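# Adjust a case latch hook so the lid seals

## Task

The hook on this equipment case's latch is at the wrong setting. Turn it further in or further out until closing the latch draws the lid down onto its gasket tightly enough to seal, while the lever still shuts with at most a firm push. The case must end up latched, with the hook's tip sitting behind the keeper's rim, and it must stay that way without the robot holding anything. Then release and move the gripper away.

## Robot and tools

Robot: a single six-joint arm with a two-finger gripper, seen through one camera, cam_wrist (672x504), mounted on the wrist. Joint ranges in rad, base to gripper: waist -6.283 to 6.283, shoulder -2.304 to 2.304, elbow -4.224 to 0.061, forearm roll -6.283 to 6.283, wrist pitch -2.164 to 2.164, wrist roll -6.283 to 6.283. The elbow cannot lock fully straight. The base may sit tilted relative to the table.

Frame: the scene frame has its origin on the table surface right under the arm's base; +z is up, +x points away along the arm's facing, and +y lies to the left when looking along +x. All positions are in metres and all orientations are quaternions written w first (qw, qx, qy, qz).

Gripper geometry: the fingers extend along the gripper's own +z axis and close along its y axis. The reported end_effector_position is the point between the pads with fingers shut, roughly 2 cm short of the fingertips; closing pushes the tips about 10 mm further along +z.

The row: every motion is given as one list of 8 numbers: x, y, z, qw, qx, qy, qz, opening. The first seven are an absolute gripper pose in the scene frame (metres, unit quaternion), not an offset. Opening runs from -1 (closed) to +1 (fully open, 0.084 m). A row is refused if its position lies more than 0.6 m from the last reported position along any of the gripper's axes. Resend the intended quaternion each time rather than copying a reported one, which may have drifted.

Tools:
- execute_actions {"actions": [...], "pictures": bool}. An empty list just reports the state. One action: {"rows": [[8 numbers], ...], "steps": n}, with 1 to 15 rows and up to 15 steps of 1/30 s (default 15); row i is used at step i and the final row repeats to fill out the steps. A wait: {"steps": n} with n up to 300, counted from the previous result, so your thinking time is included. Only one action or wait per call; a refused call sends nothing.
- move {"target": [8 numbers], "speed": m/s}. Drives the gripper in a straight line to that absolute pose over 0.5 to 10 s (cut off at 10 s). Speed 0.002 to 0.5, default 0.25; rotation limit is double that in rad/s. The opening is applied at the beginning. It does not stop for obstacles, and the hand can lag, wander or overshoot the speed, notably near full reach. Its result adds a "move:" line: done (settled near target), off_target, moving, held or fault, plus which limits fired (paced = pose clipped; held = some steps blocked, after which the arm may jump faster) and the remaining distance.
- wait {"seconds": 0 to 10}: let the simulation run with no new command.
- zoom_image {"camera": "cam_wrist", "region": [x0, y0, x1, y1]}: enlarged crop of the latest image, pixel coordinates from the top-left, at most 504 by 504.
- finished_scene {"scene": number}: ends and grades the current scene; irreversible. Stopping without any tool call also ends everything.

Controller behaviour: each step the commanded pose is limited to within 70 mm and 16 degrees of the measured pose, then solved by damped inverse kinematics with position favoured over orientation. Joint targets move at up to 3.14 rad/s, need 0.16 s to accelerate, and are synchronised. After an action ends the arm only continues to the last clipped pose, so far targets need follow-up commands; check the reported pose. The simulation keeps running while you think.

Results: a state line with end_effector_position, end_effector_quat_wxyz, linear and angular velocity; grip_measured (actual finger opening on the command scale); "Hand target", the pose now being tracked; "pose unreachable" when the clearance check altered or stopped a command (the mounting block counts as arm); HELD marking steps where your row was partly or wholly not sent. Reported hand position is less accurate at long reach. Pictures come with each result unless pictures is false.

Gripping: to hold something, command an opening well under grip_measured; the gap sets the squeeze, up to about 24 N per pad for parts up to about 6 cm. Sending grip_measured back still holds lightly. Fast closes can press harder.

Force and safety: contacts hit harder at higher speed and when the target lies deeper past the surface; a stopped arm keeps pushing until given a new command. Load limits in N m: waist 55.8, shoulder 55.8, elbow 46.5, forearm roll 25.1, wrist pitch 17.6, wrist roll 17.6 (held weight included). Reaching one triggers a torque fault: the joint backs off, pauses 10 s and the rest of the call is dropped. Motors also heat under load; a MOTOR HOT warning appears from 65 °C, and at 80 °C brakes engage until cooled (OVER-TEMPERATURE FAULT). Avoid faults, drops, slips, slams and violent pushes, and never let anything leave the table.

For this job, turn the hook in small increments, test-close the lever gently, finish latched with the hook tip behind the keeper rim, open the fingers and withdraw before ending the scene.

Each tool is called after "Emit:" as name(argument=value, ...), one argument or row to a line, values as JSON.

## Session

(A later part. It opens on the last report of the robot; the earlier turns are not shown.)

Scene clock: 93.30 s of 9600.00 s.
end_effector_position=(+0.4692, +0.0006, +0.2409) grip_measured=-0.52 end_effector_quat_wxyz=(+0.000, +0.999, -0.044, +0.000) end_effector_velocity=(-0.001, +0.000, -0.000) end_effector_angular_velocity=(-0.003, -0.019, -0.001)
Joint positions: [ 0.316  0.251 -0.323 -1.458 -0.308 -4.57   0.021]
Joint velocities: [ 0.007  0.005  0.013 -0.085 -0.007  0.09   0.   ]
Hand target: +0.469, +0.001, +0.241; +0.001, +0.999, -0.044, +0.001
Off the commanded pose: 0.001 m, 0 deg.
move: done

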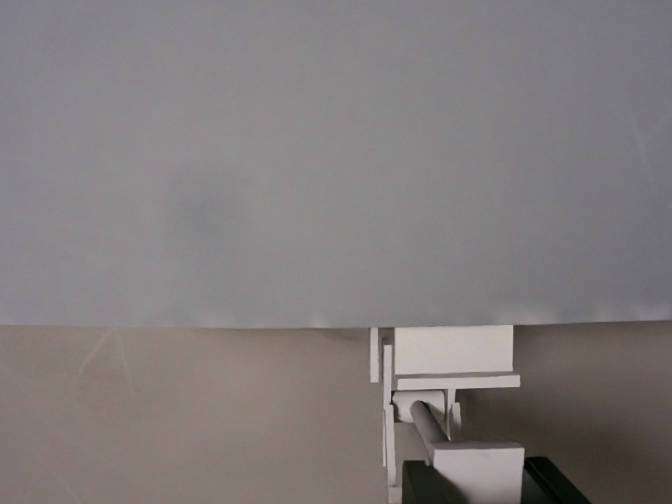

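Emit:
move(
  target=[0.4665,0.0012,0.241,0,0.999,-0.0436,0,-1],
  speed=0.03,
)

Emit:
move(
  target=[0.4665,0.0012,0.241,0,0.999,-0.0436,0,-0.42],
)

Emit:
move(
  target=[0.4685,0.001,0.235,0,0.999,-0.0436,0,-0.42],
  speed=0.03,
)

Emit:
move(
  target=[0.4685,0.001,0.235,0,0.999,-0.0436,0,-1],
)

Emit:
move(
  target=[0.4685,0.001,0.2345,0,0.342,-0.9397,0,-1],
  speed=0.5,
)

Emit:
move(
  target=[0.4685,0.001,0.234,0,-0.7373,-0.6756,0,-1],
  speed=0.5,
)

Emit:
move(
  target=[0.4685,0.001,0.2335,0,-0.9063,0.4226,0,-1],
  speed=0.5,
)

Emit:
move(
  target=[0.4685,0.001,0.233,0,0.0436,0.999,0,-1],
  speed=0.5,
)

Emit:
move(
  target=[0.4685,0.001,0.233,0,0.0436,0.999,0,0],
)

Emit:
move(
  target=[0.4685,0.001,0.262,0,0.0436,0.999,0,0],
)

Emit:
move(
  target=[0.4685,0.001,0.262,0,-0.9063,0.4226,0,0],
  speed=0.5,
)

Emit:
move(
  target=[0.4685,0.001,0.262,0,-0.7373,-0.6756,0,0],
  speed=0.5,
)

Emit:
move(
  target=[0.4685,0.001,0.262,0,0.342,-0.9397,0,0],
  speed=0.5,
)

Emit:
move(
  target=[0.4685,0.001,0.262,0,0.999,-0.0436,0,0],
  speed=0.5,
)

Scene clock: 101.47 s of 9600.00 s.
end_effector_position=(+0.4667, +0.0011, +0.2410) grip_measured=-0.52 end_effector_quat_wxyz=(+0.000, +0.999, -0.044, +0.000) end_effector_velocity=(-0.001, +0.000, +0.000) end_effector_angular_velocity=(+0.002, +0.001, -0.000)
Joint positions: [ 0.319  0.254 -0.317 -1.465 -0.309 -4.56   0.021]
Joint velocities: [ 0.001  0.001  0.002 -0.     0.001  0.001  0.   ]
Hand target: +0.467, +0.001, +0.241; +0.000, +0.999, -0.044, +0.000
Off the commanded pose: 0.000 m, 0 deg.
move: done

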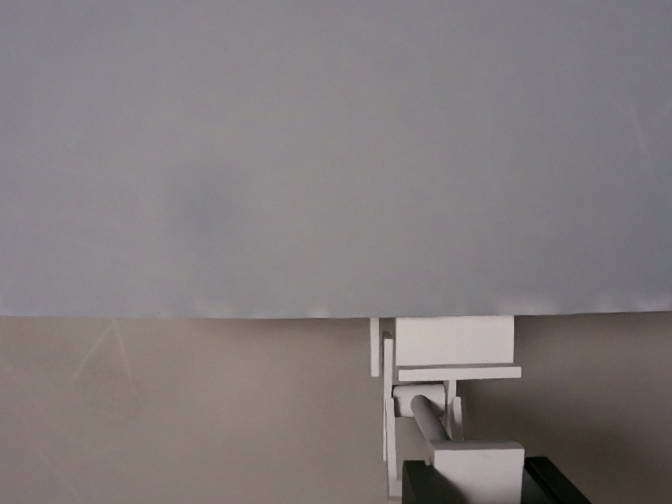

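Scene clock: 102.17 s of 9600.00 s.
end_effector_position=(+0.4665, +0.0012, +0.2410) grip_measured=-0.44 end_effector_quat_wxyz=(+0.000, +0.999, -0.044, +0.000) end_effector_velocity=(-0.001, +0.000, -0.000) end_effector_angular_velocity=(+0.000, +0.001, +0.001)
Joint positions: [ 0.319  0.254 -0.317 -1.465 -0.309 -4.56   0.025]
Joint velocities: [ 0.     0.     0.002 -0.001  0.001  0.     0.   ]
Hand target: +0.466, +0.001, +0.241; +0.000, +0.999, -0.044, +0.000
Off the commanded pose: 0.000 m, 0 deg.
move: done

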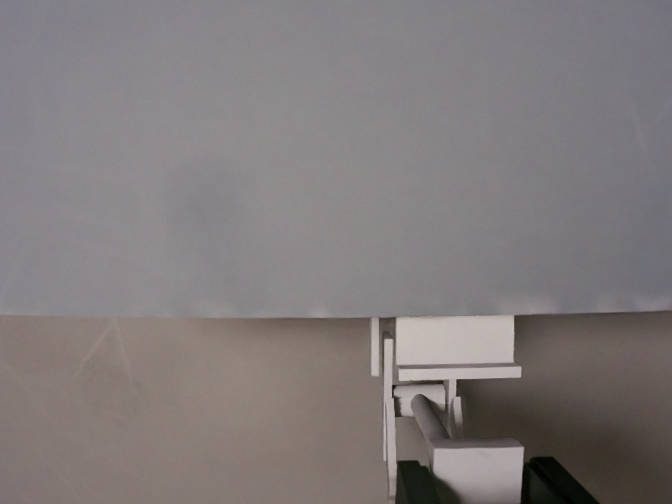

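Scene clock: 102.87 s of 9600.00 s.
end_effector_position=(+0.4685, +0.0010, +0.2352) grip_measured=-0.44 end_effector_quat_wxyz=(-0.000, +0.999, -0.044, -0.000) end_effector_velocity=(+0.001, +0.000, -0.002) end_effector_angular_velocity=(+0.000, -0.003, -0.000)
Joint positions: [ 0.31   0.23  -0.324 -1.523 -0.303 -4.507  0.025]
Joint velocities: [-0.002 -0.007 -0.002 -0.027  0.001  0.025 -0.   ]
Hand target: +0.469, +0.001, +0.235; -0.000, +0.999, -0.044, +0.000
Off the commanded pose: 0.000 m, 0 deg.
move: done

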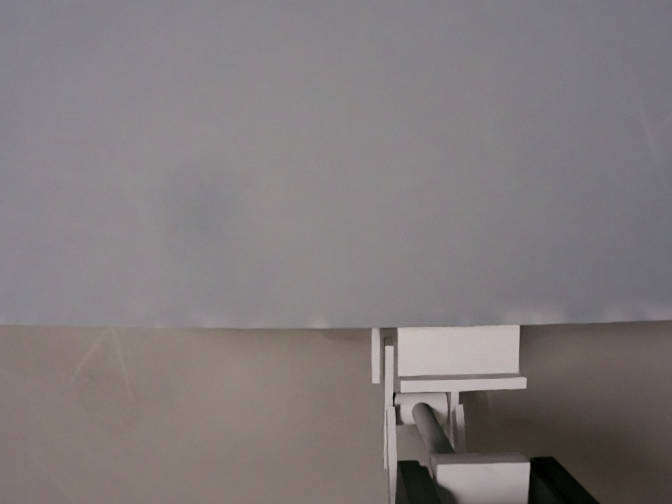

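Scene clock: 103.57 s of 9600.00 s.
end_effector_position=(+0.4685, +0.0010, +0.2350) grip_measured=-0.51 end_effector_quat_wxyz=(-0.000, +0.999, -0.044, +0.000) end_effector_velocity=(+0.000, +0.000, -0.000) end_effector_angular_velocity=(+0.001, -0.000, -0.000)
Joint positions: [ 0.31   0.23  -0.324 -1.526 -0.303 -4.504  0.022]
Joint velocities: [ 0.    -0.001 -0.001 -0.     0.001  0.    -0.   ]
Hand target: +0.469, +0.001, +0.235; -0.000, +0.999, -0.044, +0.000
Off the commanded pose: 0.000 m, 0 deg.
move: done

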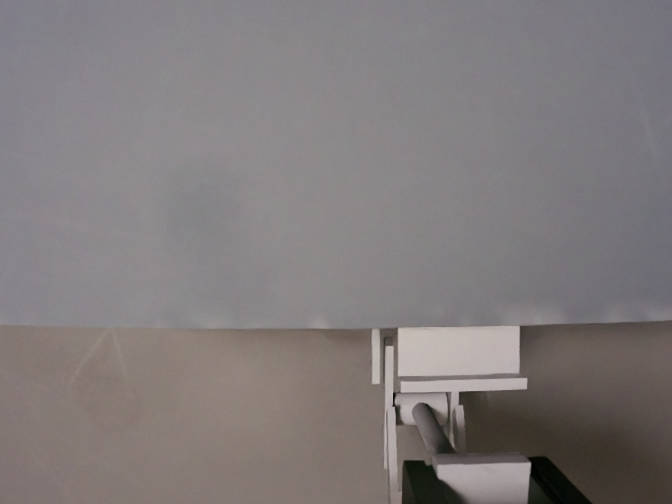

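Scene clock: 106.73 s of 9600.00 s.
end_effector_position=(+0.4683, +0.0011, +0.2345) grip_measured=-0.51 end_effector_quat_wxyz=(-0.001, -0.342, +0.940, +0.001) end_effector_velocity=(+0.002, -0.000, +0.000) end_effector_angular_velocity=(-0.005, -0.018, -0.005)
Joint positions: [ 0.309  0.228 -0.325 -1.523 -0.301 -2.152  0.022]
Joint velocities: [ 0.005  0.003  0.007 -0.068 -0.009  0.076  0.   ]
Hand target: +0.469, +0.001, +0.235; -0.000, -0.342, +0.940, +0.000
Off the commanded pose: 0.000 m, 0 deg.
move: done

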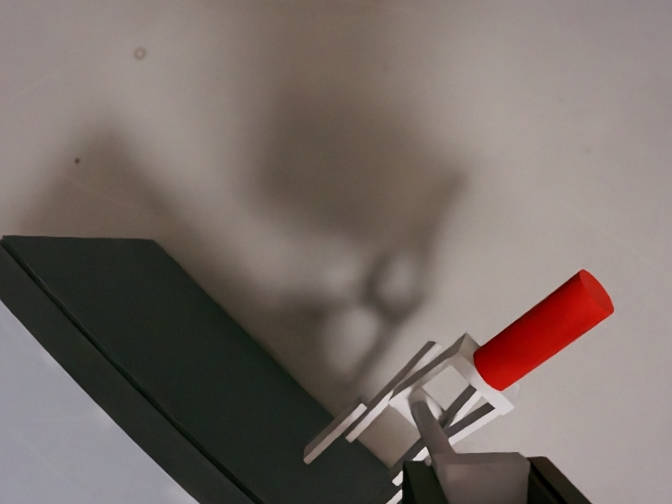

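Scene clock: 109.90 s of 9600.00 s.
end_effector_position=(+0.4679, +0.0010, +0.2339) grip_measured=-0.51 end_effector_quat_wxyz=(-0.001, +0.737, +0.676, -0.001) end_effector_velocity=(+0.003, +0.000, +0.000) end_effector_angular_velocity=(-0.003, -0.021, -0.007)
Joint positions: [ 0.308  0.226 -0.325 -1.528 -0.301  0.21   0.022]
Joint velocities: [ 0.005  0.003  0.005 -0.071 -0.008  0.079 -0.   ]
Hand target: +0.469, +0.001, +0.234; -0.000, +0.737, +0.676, -0.000
Off the commanded pose: 0.001 m, 0 deg.
move: done

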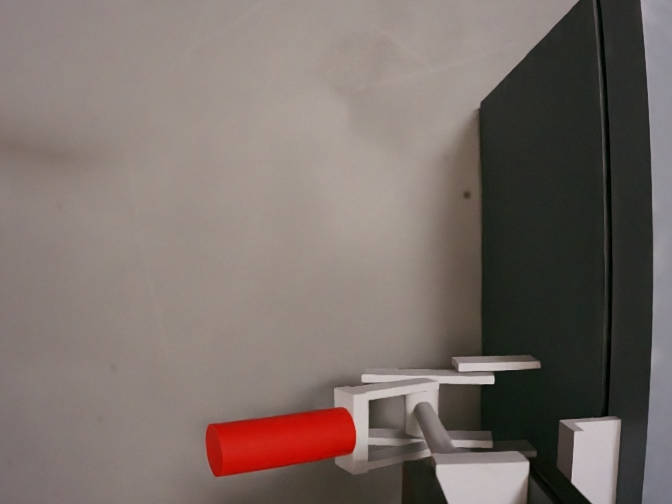

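Scene clock: 113.07 s of 9600.00 s.
end_effector_position=(+0.4682, +0.0010, +0.2335) grip_measured=-0.51 end_effector_quat_wxyz=(+0.000, +0.906, -0.422, -0.001) end_effector_velocity=(+0.001, -0.000, -0.000) end_effector_angular_velocity=(-0.004, -0.018, -0.005)
Joint positions: [ 0.308  0.224 -0.326 -1.534 -0.301  2.571  0.022]
Joint velocities: [ 0.005  0.003  0.008 -0.072 -0.008  0.079  0.   ]
Hand target: +0.469, +0.001, +0.234; +0.000, +0.906, -0.423, -0.000
Off the commanded pose: 0.000 m, 0 deg.
move: done

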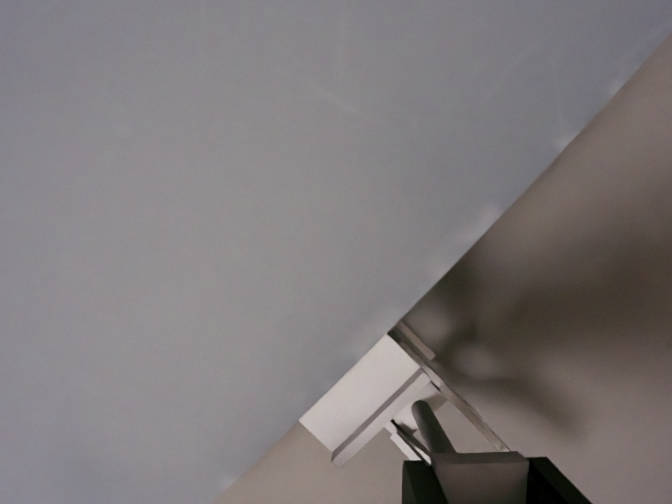

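Scene clock: 116.23 s of 9600.00 s.
end_effector_position=(+0.4684, +0.0011, +0.2331) grip_measured=-0.51 end_effector_quat_wxyz=(-0.001, +0.043, +0.999, +0.000) end_effector_velocity=(+0.002, -0.001, +0.000) end_effector_angular_velocity=(-0.007, -0.019, -0.006)
Joint positions: [ 0.307  0.222 -0.326 -1.54  -0.3    4.933  0.022]
Joint velocities: [ 0.004  0.003  0.007 -0.072 -0.011  0.08  -0.   ]
Hand target: +0.469, +0.001, +0.233; -0.000, +0.044, +0.999, +0.000
Off the commanded pose: 0.000 m, 0 deg.
move: done

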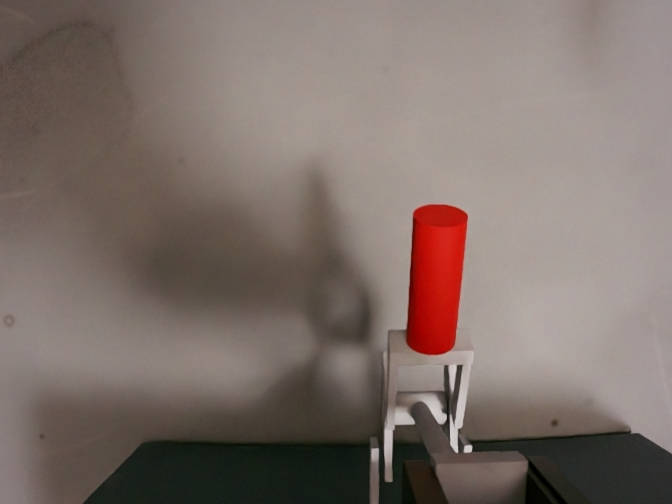

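Scene clock: 116.93 s of 9600.00 s.
end_effector_position=(+0.4685, +0.0010, +0.2330) grip_measured=-0.01 end_effector_quat_wxyz=(-0.000, +0.044, +0.999, -0.000) end_effector_velocity=(-0.000, +0.000, -0.000) end_effector_angular_velocity=(+0.001, -0.000, -0.001)
Joint positions: [ 0.308  0.222 -0.325 -1.549 -0.301  4.942  0.044]
Joint velocities: [ 0.     0.     0.001 -0.002  0.001  0.003 -0.   ]
Hand target: +0.469, +0.001, +0.233; +0.000, +0.044, +0.999, +0.000
Off the commanded pose: 0.000 m, 0 deg.
move: done

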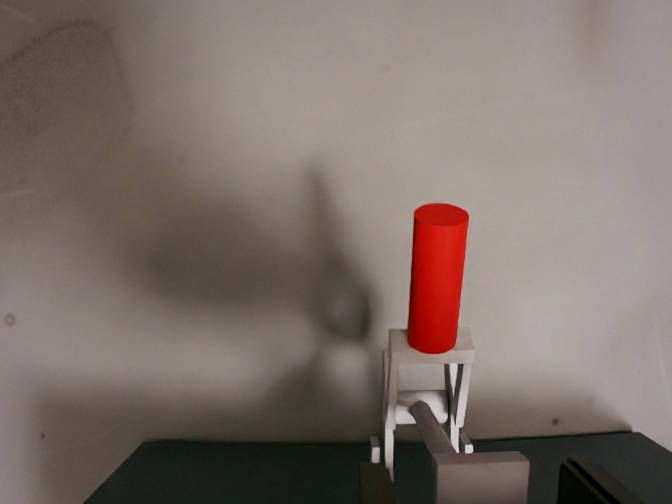

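Scene clock: 117.80 s of 9600.00 s.
end_effector_position=(+0.4683, +0.0010, +0.2616) grip_measured=-0.01 end_effector_quat_wxyz=(+0.000, +0.044, +0.999, -0.000) end_effector_velocity=(+0.000, -0.000, +0.002) end_effector_angular_velocity=(+0.001, +0.011, +0.003)
Joint positions: [ 0.342  0.328 -0.314 -1.247 -0.337  4.655  0.044]
Joint velocities: [-0.002  0.004 -0.006  0.061 -0.003 -0.065 -0.   ]
Hand target: +0.468, +0.001, +0.262; -0.000, +0.044, +0.999, -0.000
Off the commanded pose: 0.000 m, 0 deg.
move: done

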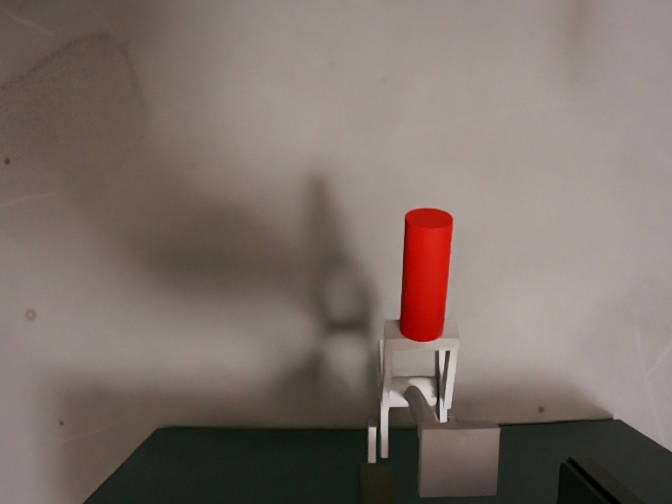

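Scene clock: 120.87 s of 9600.00 s.
end_effector_position=(+0.4685, +0.0010, +0.2619) grip_measured=-0.01 end_effector_quat_wxyz=(-0.000, +0.906, -0.423, +0.001) end_effector_velocity=(-0.001, -0.000, -0.000) end_effector_angular_velocity=(+0.003, +0.017, +0.008)
Joint positions: [ 0.343  0.329 -0.314 -1.249 -0.338  2.302  0.044]
Joint velocities: [-0.006 -0.004 -0.008  0.062  0.002 -0.072 -0.   ]
Hand target: +0.468, +0.001, +0.262; -0.000, +0.906, -0.423, +0.000
Off the commanded pose: 0.000 m, 0 deg.
move: done

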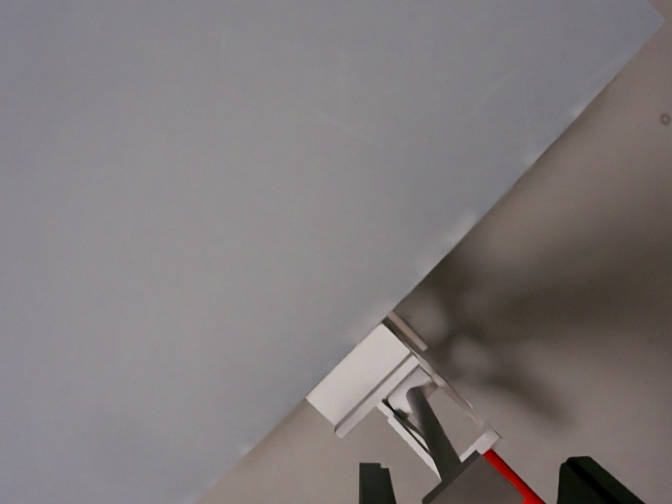

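Scene clock: 123.93 s of 9600.00 s.
end_effector_position=(+0.4685, +0.0010, +0.2619) grip_measured=-0.01 end_effector_quat_wxyz=(+0.001, +0.738, +0.675, +0.001) end_effector_velocity=(-0.001, -0.000, -0.000) end_effector_angular_velocity=(+0.002, +0.018, +0.009)
Joint positions: [ 0.343  0.329 -0.314 -1.249 -0.338 -0.054  0.044]
Joint velocities: [-0.006 -0.004 -0.007  0.061  0.002 -0.073 -0.   ]
Hand target: +0.468, +0.001, +0.262; +0.000, +0.737, +0.676, +0.000
Off the commanded pose: 0.000 m, 0 deg.
move: done

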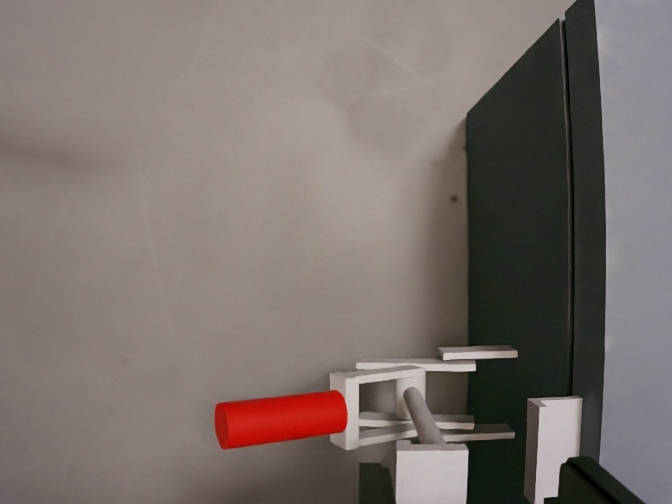

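Scene clock: 127.00 s of 9600.00 s.
end_effector_position=(+0.4685, +0.0010, +0.2619) grip_measured=-0.01 end_effector_quat_wxyz=(+0.001, -0.342, +0.940, -0.000) end_effector_velocity=(-0.001, -0.000, -0.000) end_effector_angular_velocity=(+0.002, +0.017, +0.009)
Joint positions: [ 0.343  0.329 -0.314 -1.249 -0.338 -2.41   0.044]
Joint velocities: [-0.006 -0.004 -0.008  0.061  0.002 -0.072 -0.   ]
Hand target: +0.468, +0.001, +0.262; +0.000, -0.342, +0.940, -0.000
Off the commanded pose: 0.000 m, 0 deg.
move: done

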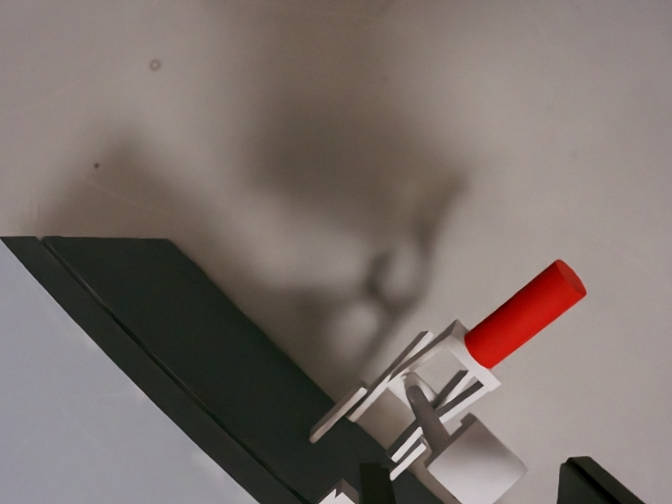

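Scene clock: 130.07 s of 9600.00 s.
end_effector_position=(+0.4685, +0.0010, +0.2619) grip_measured=-0.01 end_effector_quat_wxyz=(+0.000, +0.999, -0.044, +0.001) end_effector_velocity=(+0.000, -0.000, +0.000) end_effector_angular_velocity=(+0.003, +0.015, +0.008)
Joint positions: [ 0.343  0.329 -0.314 -1.249 -0.338 -4.767  0.044]
Joint velocities: [-0.006 -0.003 -0.009  0.061  0.002 -0.072  0.   ]
Hand target: +0.468, +0.001, +0.262; +0.000, +0.999, -0.044, +0.000
Off the commanded pose: 0.000 m, 0 deg.
move: done

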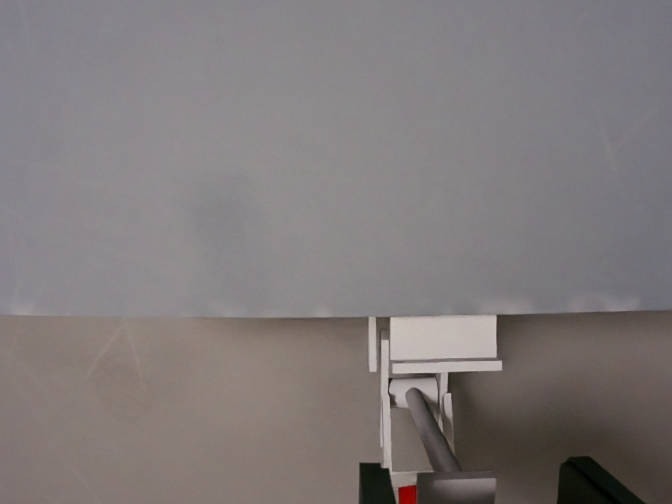

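Emit:
move(
  target=[0.466,0.0012,0.232,0,0.999,-0.0436,0,0],
  speed=0.15,
)

Emit:
move(
  target=[0.466,0.0012,0.232,0,0.999,-0.0436,0,-1],
)

Emit:
move(
  target=[0.4685,0.001,0.2315,0,0.342,-0.9397,0,-1],
  speed=0.5,
)

Emit:
move(
  target=[0.4685,0.001,0.231,0,-0.7373,-0.6756,0,-1],
  speed=0.5,
)

Emit:
move(
  target=[0.4685,0.001,0.2305,0,-0.9063,0.4226,0,-1],
  speed=0.5,
)

Emit:
move(
  target=[0.4685,0.001,0.230,0,0.0436,0.999,0,-1],
  speed=0.5,
)

Emit:
move(
  target=[0.4685,0.001,0.230,0,0.0436,0.999,0,0],
)

Emit:
move(
  target=[0.4685,0.001,0.260,0,0.0436,0.999,0,0],
)

Emit:
execute_actions(
  actions=[
    {"rows":[[0.4685,0.001,0.260,0,-0.6756,0.7373,0,0]],"steps":15},
  ],
  pictures=false,
)

Scene clock: 139.30 s of 9600.00 s.
end_effector_position=(+0.4662, +0.0013, +0.2324) grip_measured=-0.01 end_effector_quat_wxyz=(-0.000, +0.999, -0.044, -0.001) end_effector_velocity=(-0.001, -0.000, -0.003) end_effector_angular_velocity=(-0.002, -0.015, -0.003)
Joint positions: [ 0.309  0.222 -0.32  -1.559 -0.301 -4.47   0.044]
Joint velocities: [ 0.001 -0.005  0.009 -0.095 -0.005  0.098 -0.   ]
Hand target: +0.466, +0.001, +0.232; -0.000, +0.999, -0.044, +0.000
Off the commanded pose: 0.000 m, 0 deg.
move: done

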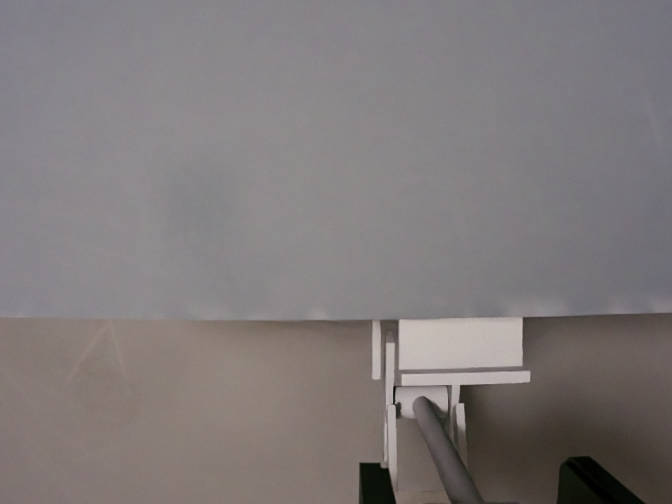

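Scene clock: 140.00 s of 9600.00 s.
end_effector_position=(+0.4660, +0.0012, +0.2320) grip_measured=-0.51 end_effector_quat_wxyz=(-0.000, +0.999, -0.044, +0.000) end_effector_velocity=(+0.000, +0.000, -0.000) end_effector_angular_velocity=(-0.000, -0.001, +0.000)
Joint positions: [ 0.309  0.221 -0.32  -1.569 -0.302 -4.46   0.022]
Joint velocities: [-0.    -0.    -0.    -0.004 -0.     0.003 -0.   ]
Hand target: +0.466, +0.001, +0.232; -0.000, +0.999, -0.044, +0.000
Off the commanded pose: 0.000 m, 0 deg.
move: done

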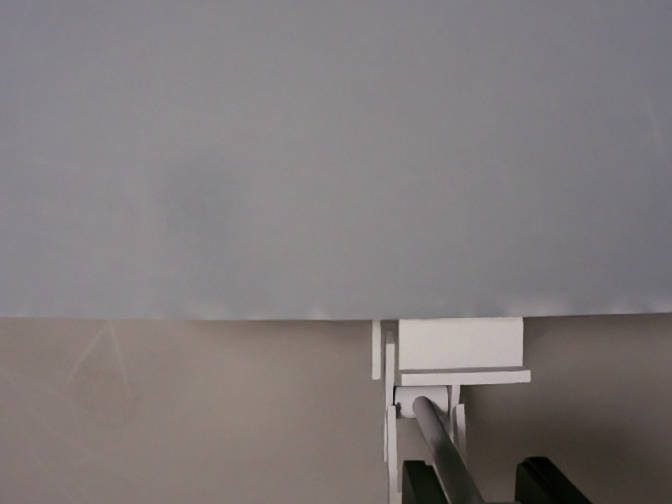

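Scene clock: 143.17 s of 9600.00 s.
end_effector_position=(+0.4683, +0.0011, +0.2315) grip_measured=-0.51 end_effector_quat_wxyz=(-0.001, -0.342, +0.940, +0.001) end_effector_velocity=(+0.001, -0.000, -0.000) end_effector_angular_velocity=(-0.003, -0.017, -0.004)
Joint positions: [ 0.306  0.216 -0.327 -1.557 -0.299 -2.119  0.022]
Joint velocities: [ 0.004  0.003  0.008 -0.069 -0.007  0.075  0.   ]
Hand target: +0.469, +0.001, +0.232; -0.000, -0.342, +0.940, +0.000
Off the commanded pose: 0.000 m, 0 deg.
move: done

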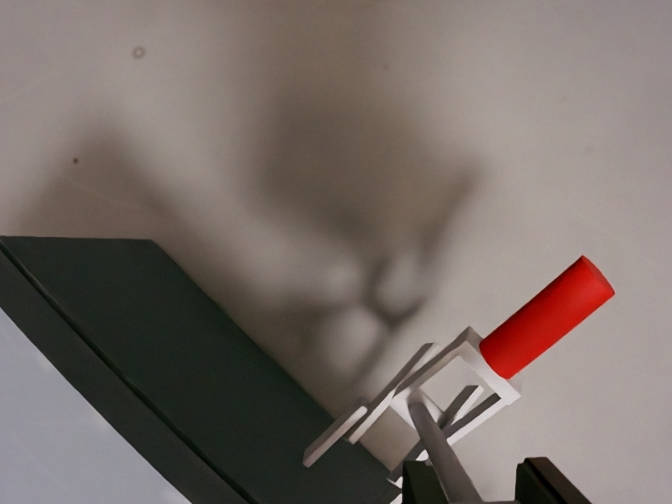

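Scene clock: 146.33 s of 9600.00 s.
end_effector_position=(+0.4680, +0.0010, +0.2309) grip_measured=-0.51 end_effector_quat_wxyz=(-0.001, +0.737, +0.676, -0.001) end_effector_velocity=(+0.002, +0.000, +0.000) end_effector_angular_velocity=(-0.002, -0.020, -0.006)
Joint positions: [ 0.305  0.214 -0.327 -1.562 -0.299  0.242  0.022]
Joint velocities: [ 0.004  0.003  0.007 -0.073 -0.008  0.08  -0.   ]
Hand target: +0.469, +0.001, +0.231; -0.000, +0.737, +0.676, -0.000
Off the commanded pose: 0.001 m, 0 deg.
move: done

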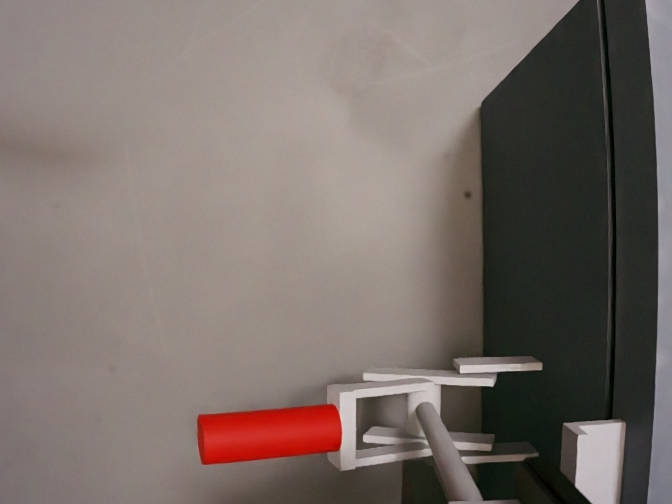

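Scene clock: 149.50 s of 9600.00 s.
end_effector_position=(+0.4681, +0.0009, +0.2305) grip_measured=-0.51 end_effector_quat_wxyz=(+0.001, +0.906, -0.422, -0.001) end_effector_velocity=(-0.000, -0.001, -0.000) end_effector_angular_velocity=(-0.005, -0.017, -0.005)
Joint positions: [ 0.305  0.212 -0.327 -1.568 -0.299  2.604  0.022]
Joint velocities: [ 0.004  0.003  0.01  -0.075 -0.01   0.082  0.   ]
Hand target: +0.469, +0.001, +0.231; +0.000, +0.906, -0.423, -0.000
Off the commanded pose: 0.000 m, 0 deg.
move: done

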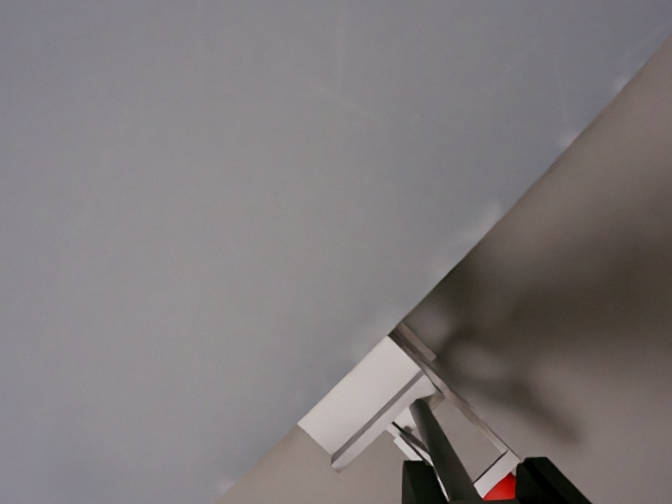

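Scene clock: 152.67 s of 9600.00 s.
end_effector_position=(+0.4684, +0.0010, +0.2300) grip_measured=-0.51 end_effector_quat_wxyz=(-0.001, +0.043, +0.999, +0.000) end_effector_velocity=(+0.001, -0.000, -0.000) end_effector_angular_velocity=(-0.003, -0.018, -0.004)
Joint positions: [ 0.304  0.211 -0.328 -1.574 -0.299  4.965  0.022]
Joint velocities: [ 0.004  0.003  0.008 -0.075 -0.009  0.081  0.   ]
Hand target: +0.469, +0.001, +0.230; -0.000, +0.044, +0.999, +0.000
Off the commanded pose: 0.000 m, 0 deg.
move: done

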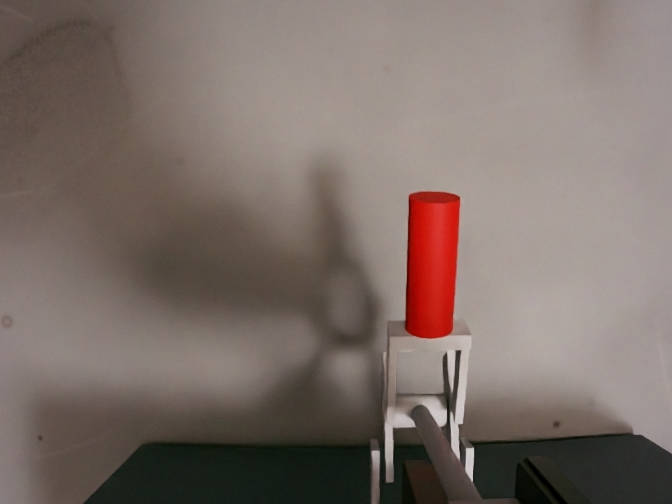

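Scene clock: 153.37 s of 9600.00 s.
end_effector_position=(+0.4685, +0.0010, +0.2300) grip_measured=-0.01 end_effector_quat_wxyz=(-0.000, +0.044, +0.999, -0.000) end_effector_velocity=(+0.000, +0.000, +0.000) end_effector_angular_velocity=(+0.000, -0.001, +0.001)
Joint positions: [ 0.304  0.211 -0.327 -1.583 -0.299  4.975  0.044]
Joint velocities: [ 0.    -0.    -0.    -0.003  0.     0.002  0.   ]
Hand target: +0.469, +0.001, +0.230; +0.000, +0.044, +0.999, +0.000
Off the commanded pose: 0.000 m, 0 deg.
move: done

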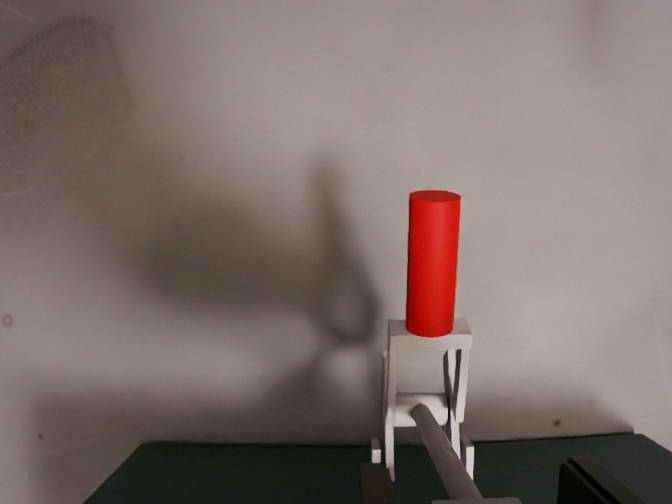

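Scene clock: 154.23 s of 9600.00 s.
end_effector_position=(+0.4683, +0.0010, +0.2596) grip_measured=-0.01 end_effector_quat_wxyz=(+0.000, +0.044, +0.999, -0.000) end_effector_velocity=(+0.000, -0.000, +0.002) end_effector_angular_velocity=(+0.001, +0.012, +0.003)
Joint positions: [ 0.34   0.321 -0.315 -1.267 -0.334  4.674  0.044]
Joint velocities: [-0.002  0.004 -0.007  0.069 -0.003 -0.073 -0.   ]
Hand target: +0.468, +0.001, +0.260; -0.000, +0.044, +0.999, -0.000
Off the commanded pose: 0.000 m, 0 deg.
move: done

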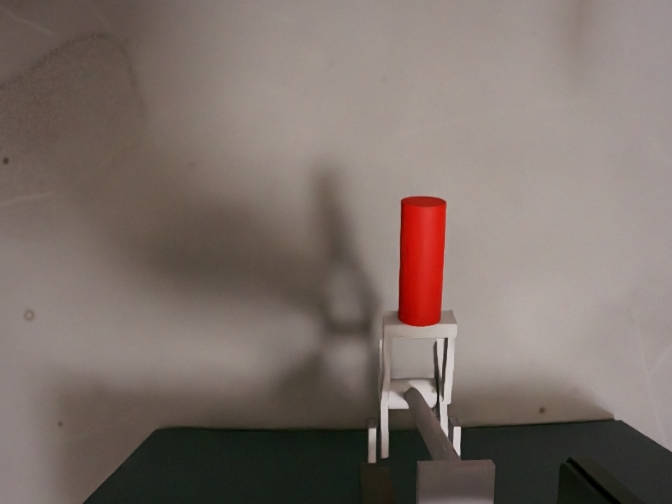

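Scene clock: 154.73 s of 9600.00 s.
end_effector_position=(+0.4687, +0.0013, +0.2599) grip_measured=-0.01 end_effector_quat_wxyz=(+0.026, -0.271, +0.962, -0.017) end_effector_velocity=(-0.001, -0.000, -0.000) end_effector_angular_velocity=(-0.092, -0.106, +1.491)
Joint positions: [ 0.369  0.334 -0.282 -1.479 -0.365  4.266  0.044]
Joint velocities: [ 0.027  0.041  0.082 -0.462 -0.028 -1.024 -0.   ]
Hand target: +0.469, +0.001, +0.260; +0.033, -0.371, +0.928, -0.023
Off the commanded pose: 0.000 m, 54 deg; orientation clipped at the last step of the last action.
Steps of this call (steps 1 to 15: all 15 steps of this action). Readings (end_effector_position):
1: (+0.4683, +0.0010, +0.2597)
2: (+0.4682, +0.0010, +0.2598)
4: (+0.4679, +0.0011, +0.2598)
8: (+0.4685, +0.0012, +0.2599)
15: the state above


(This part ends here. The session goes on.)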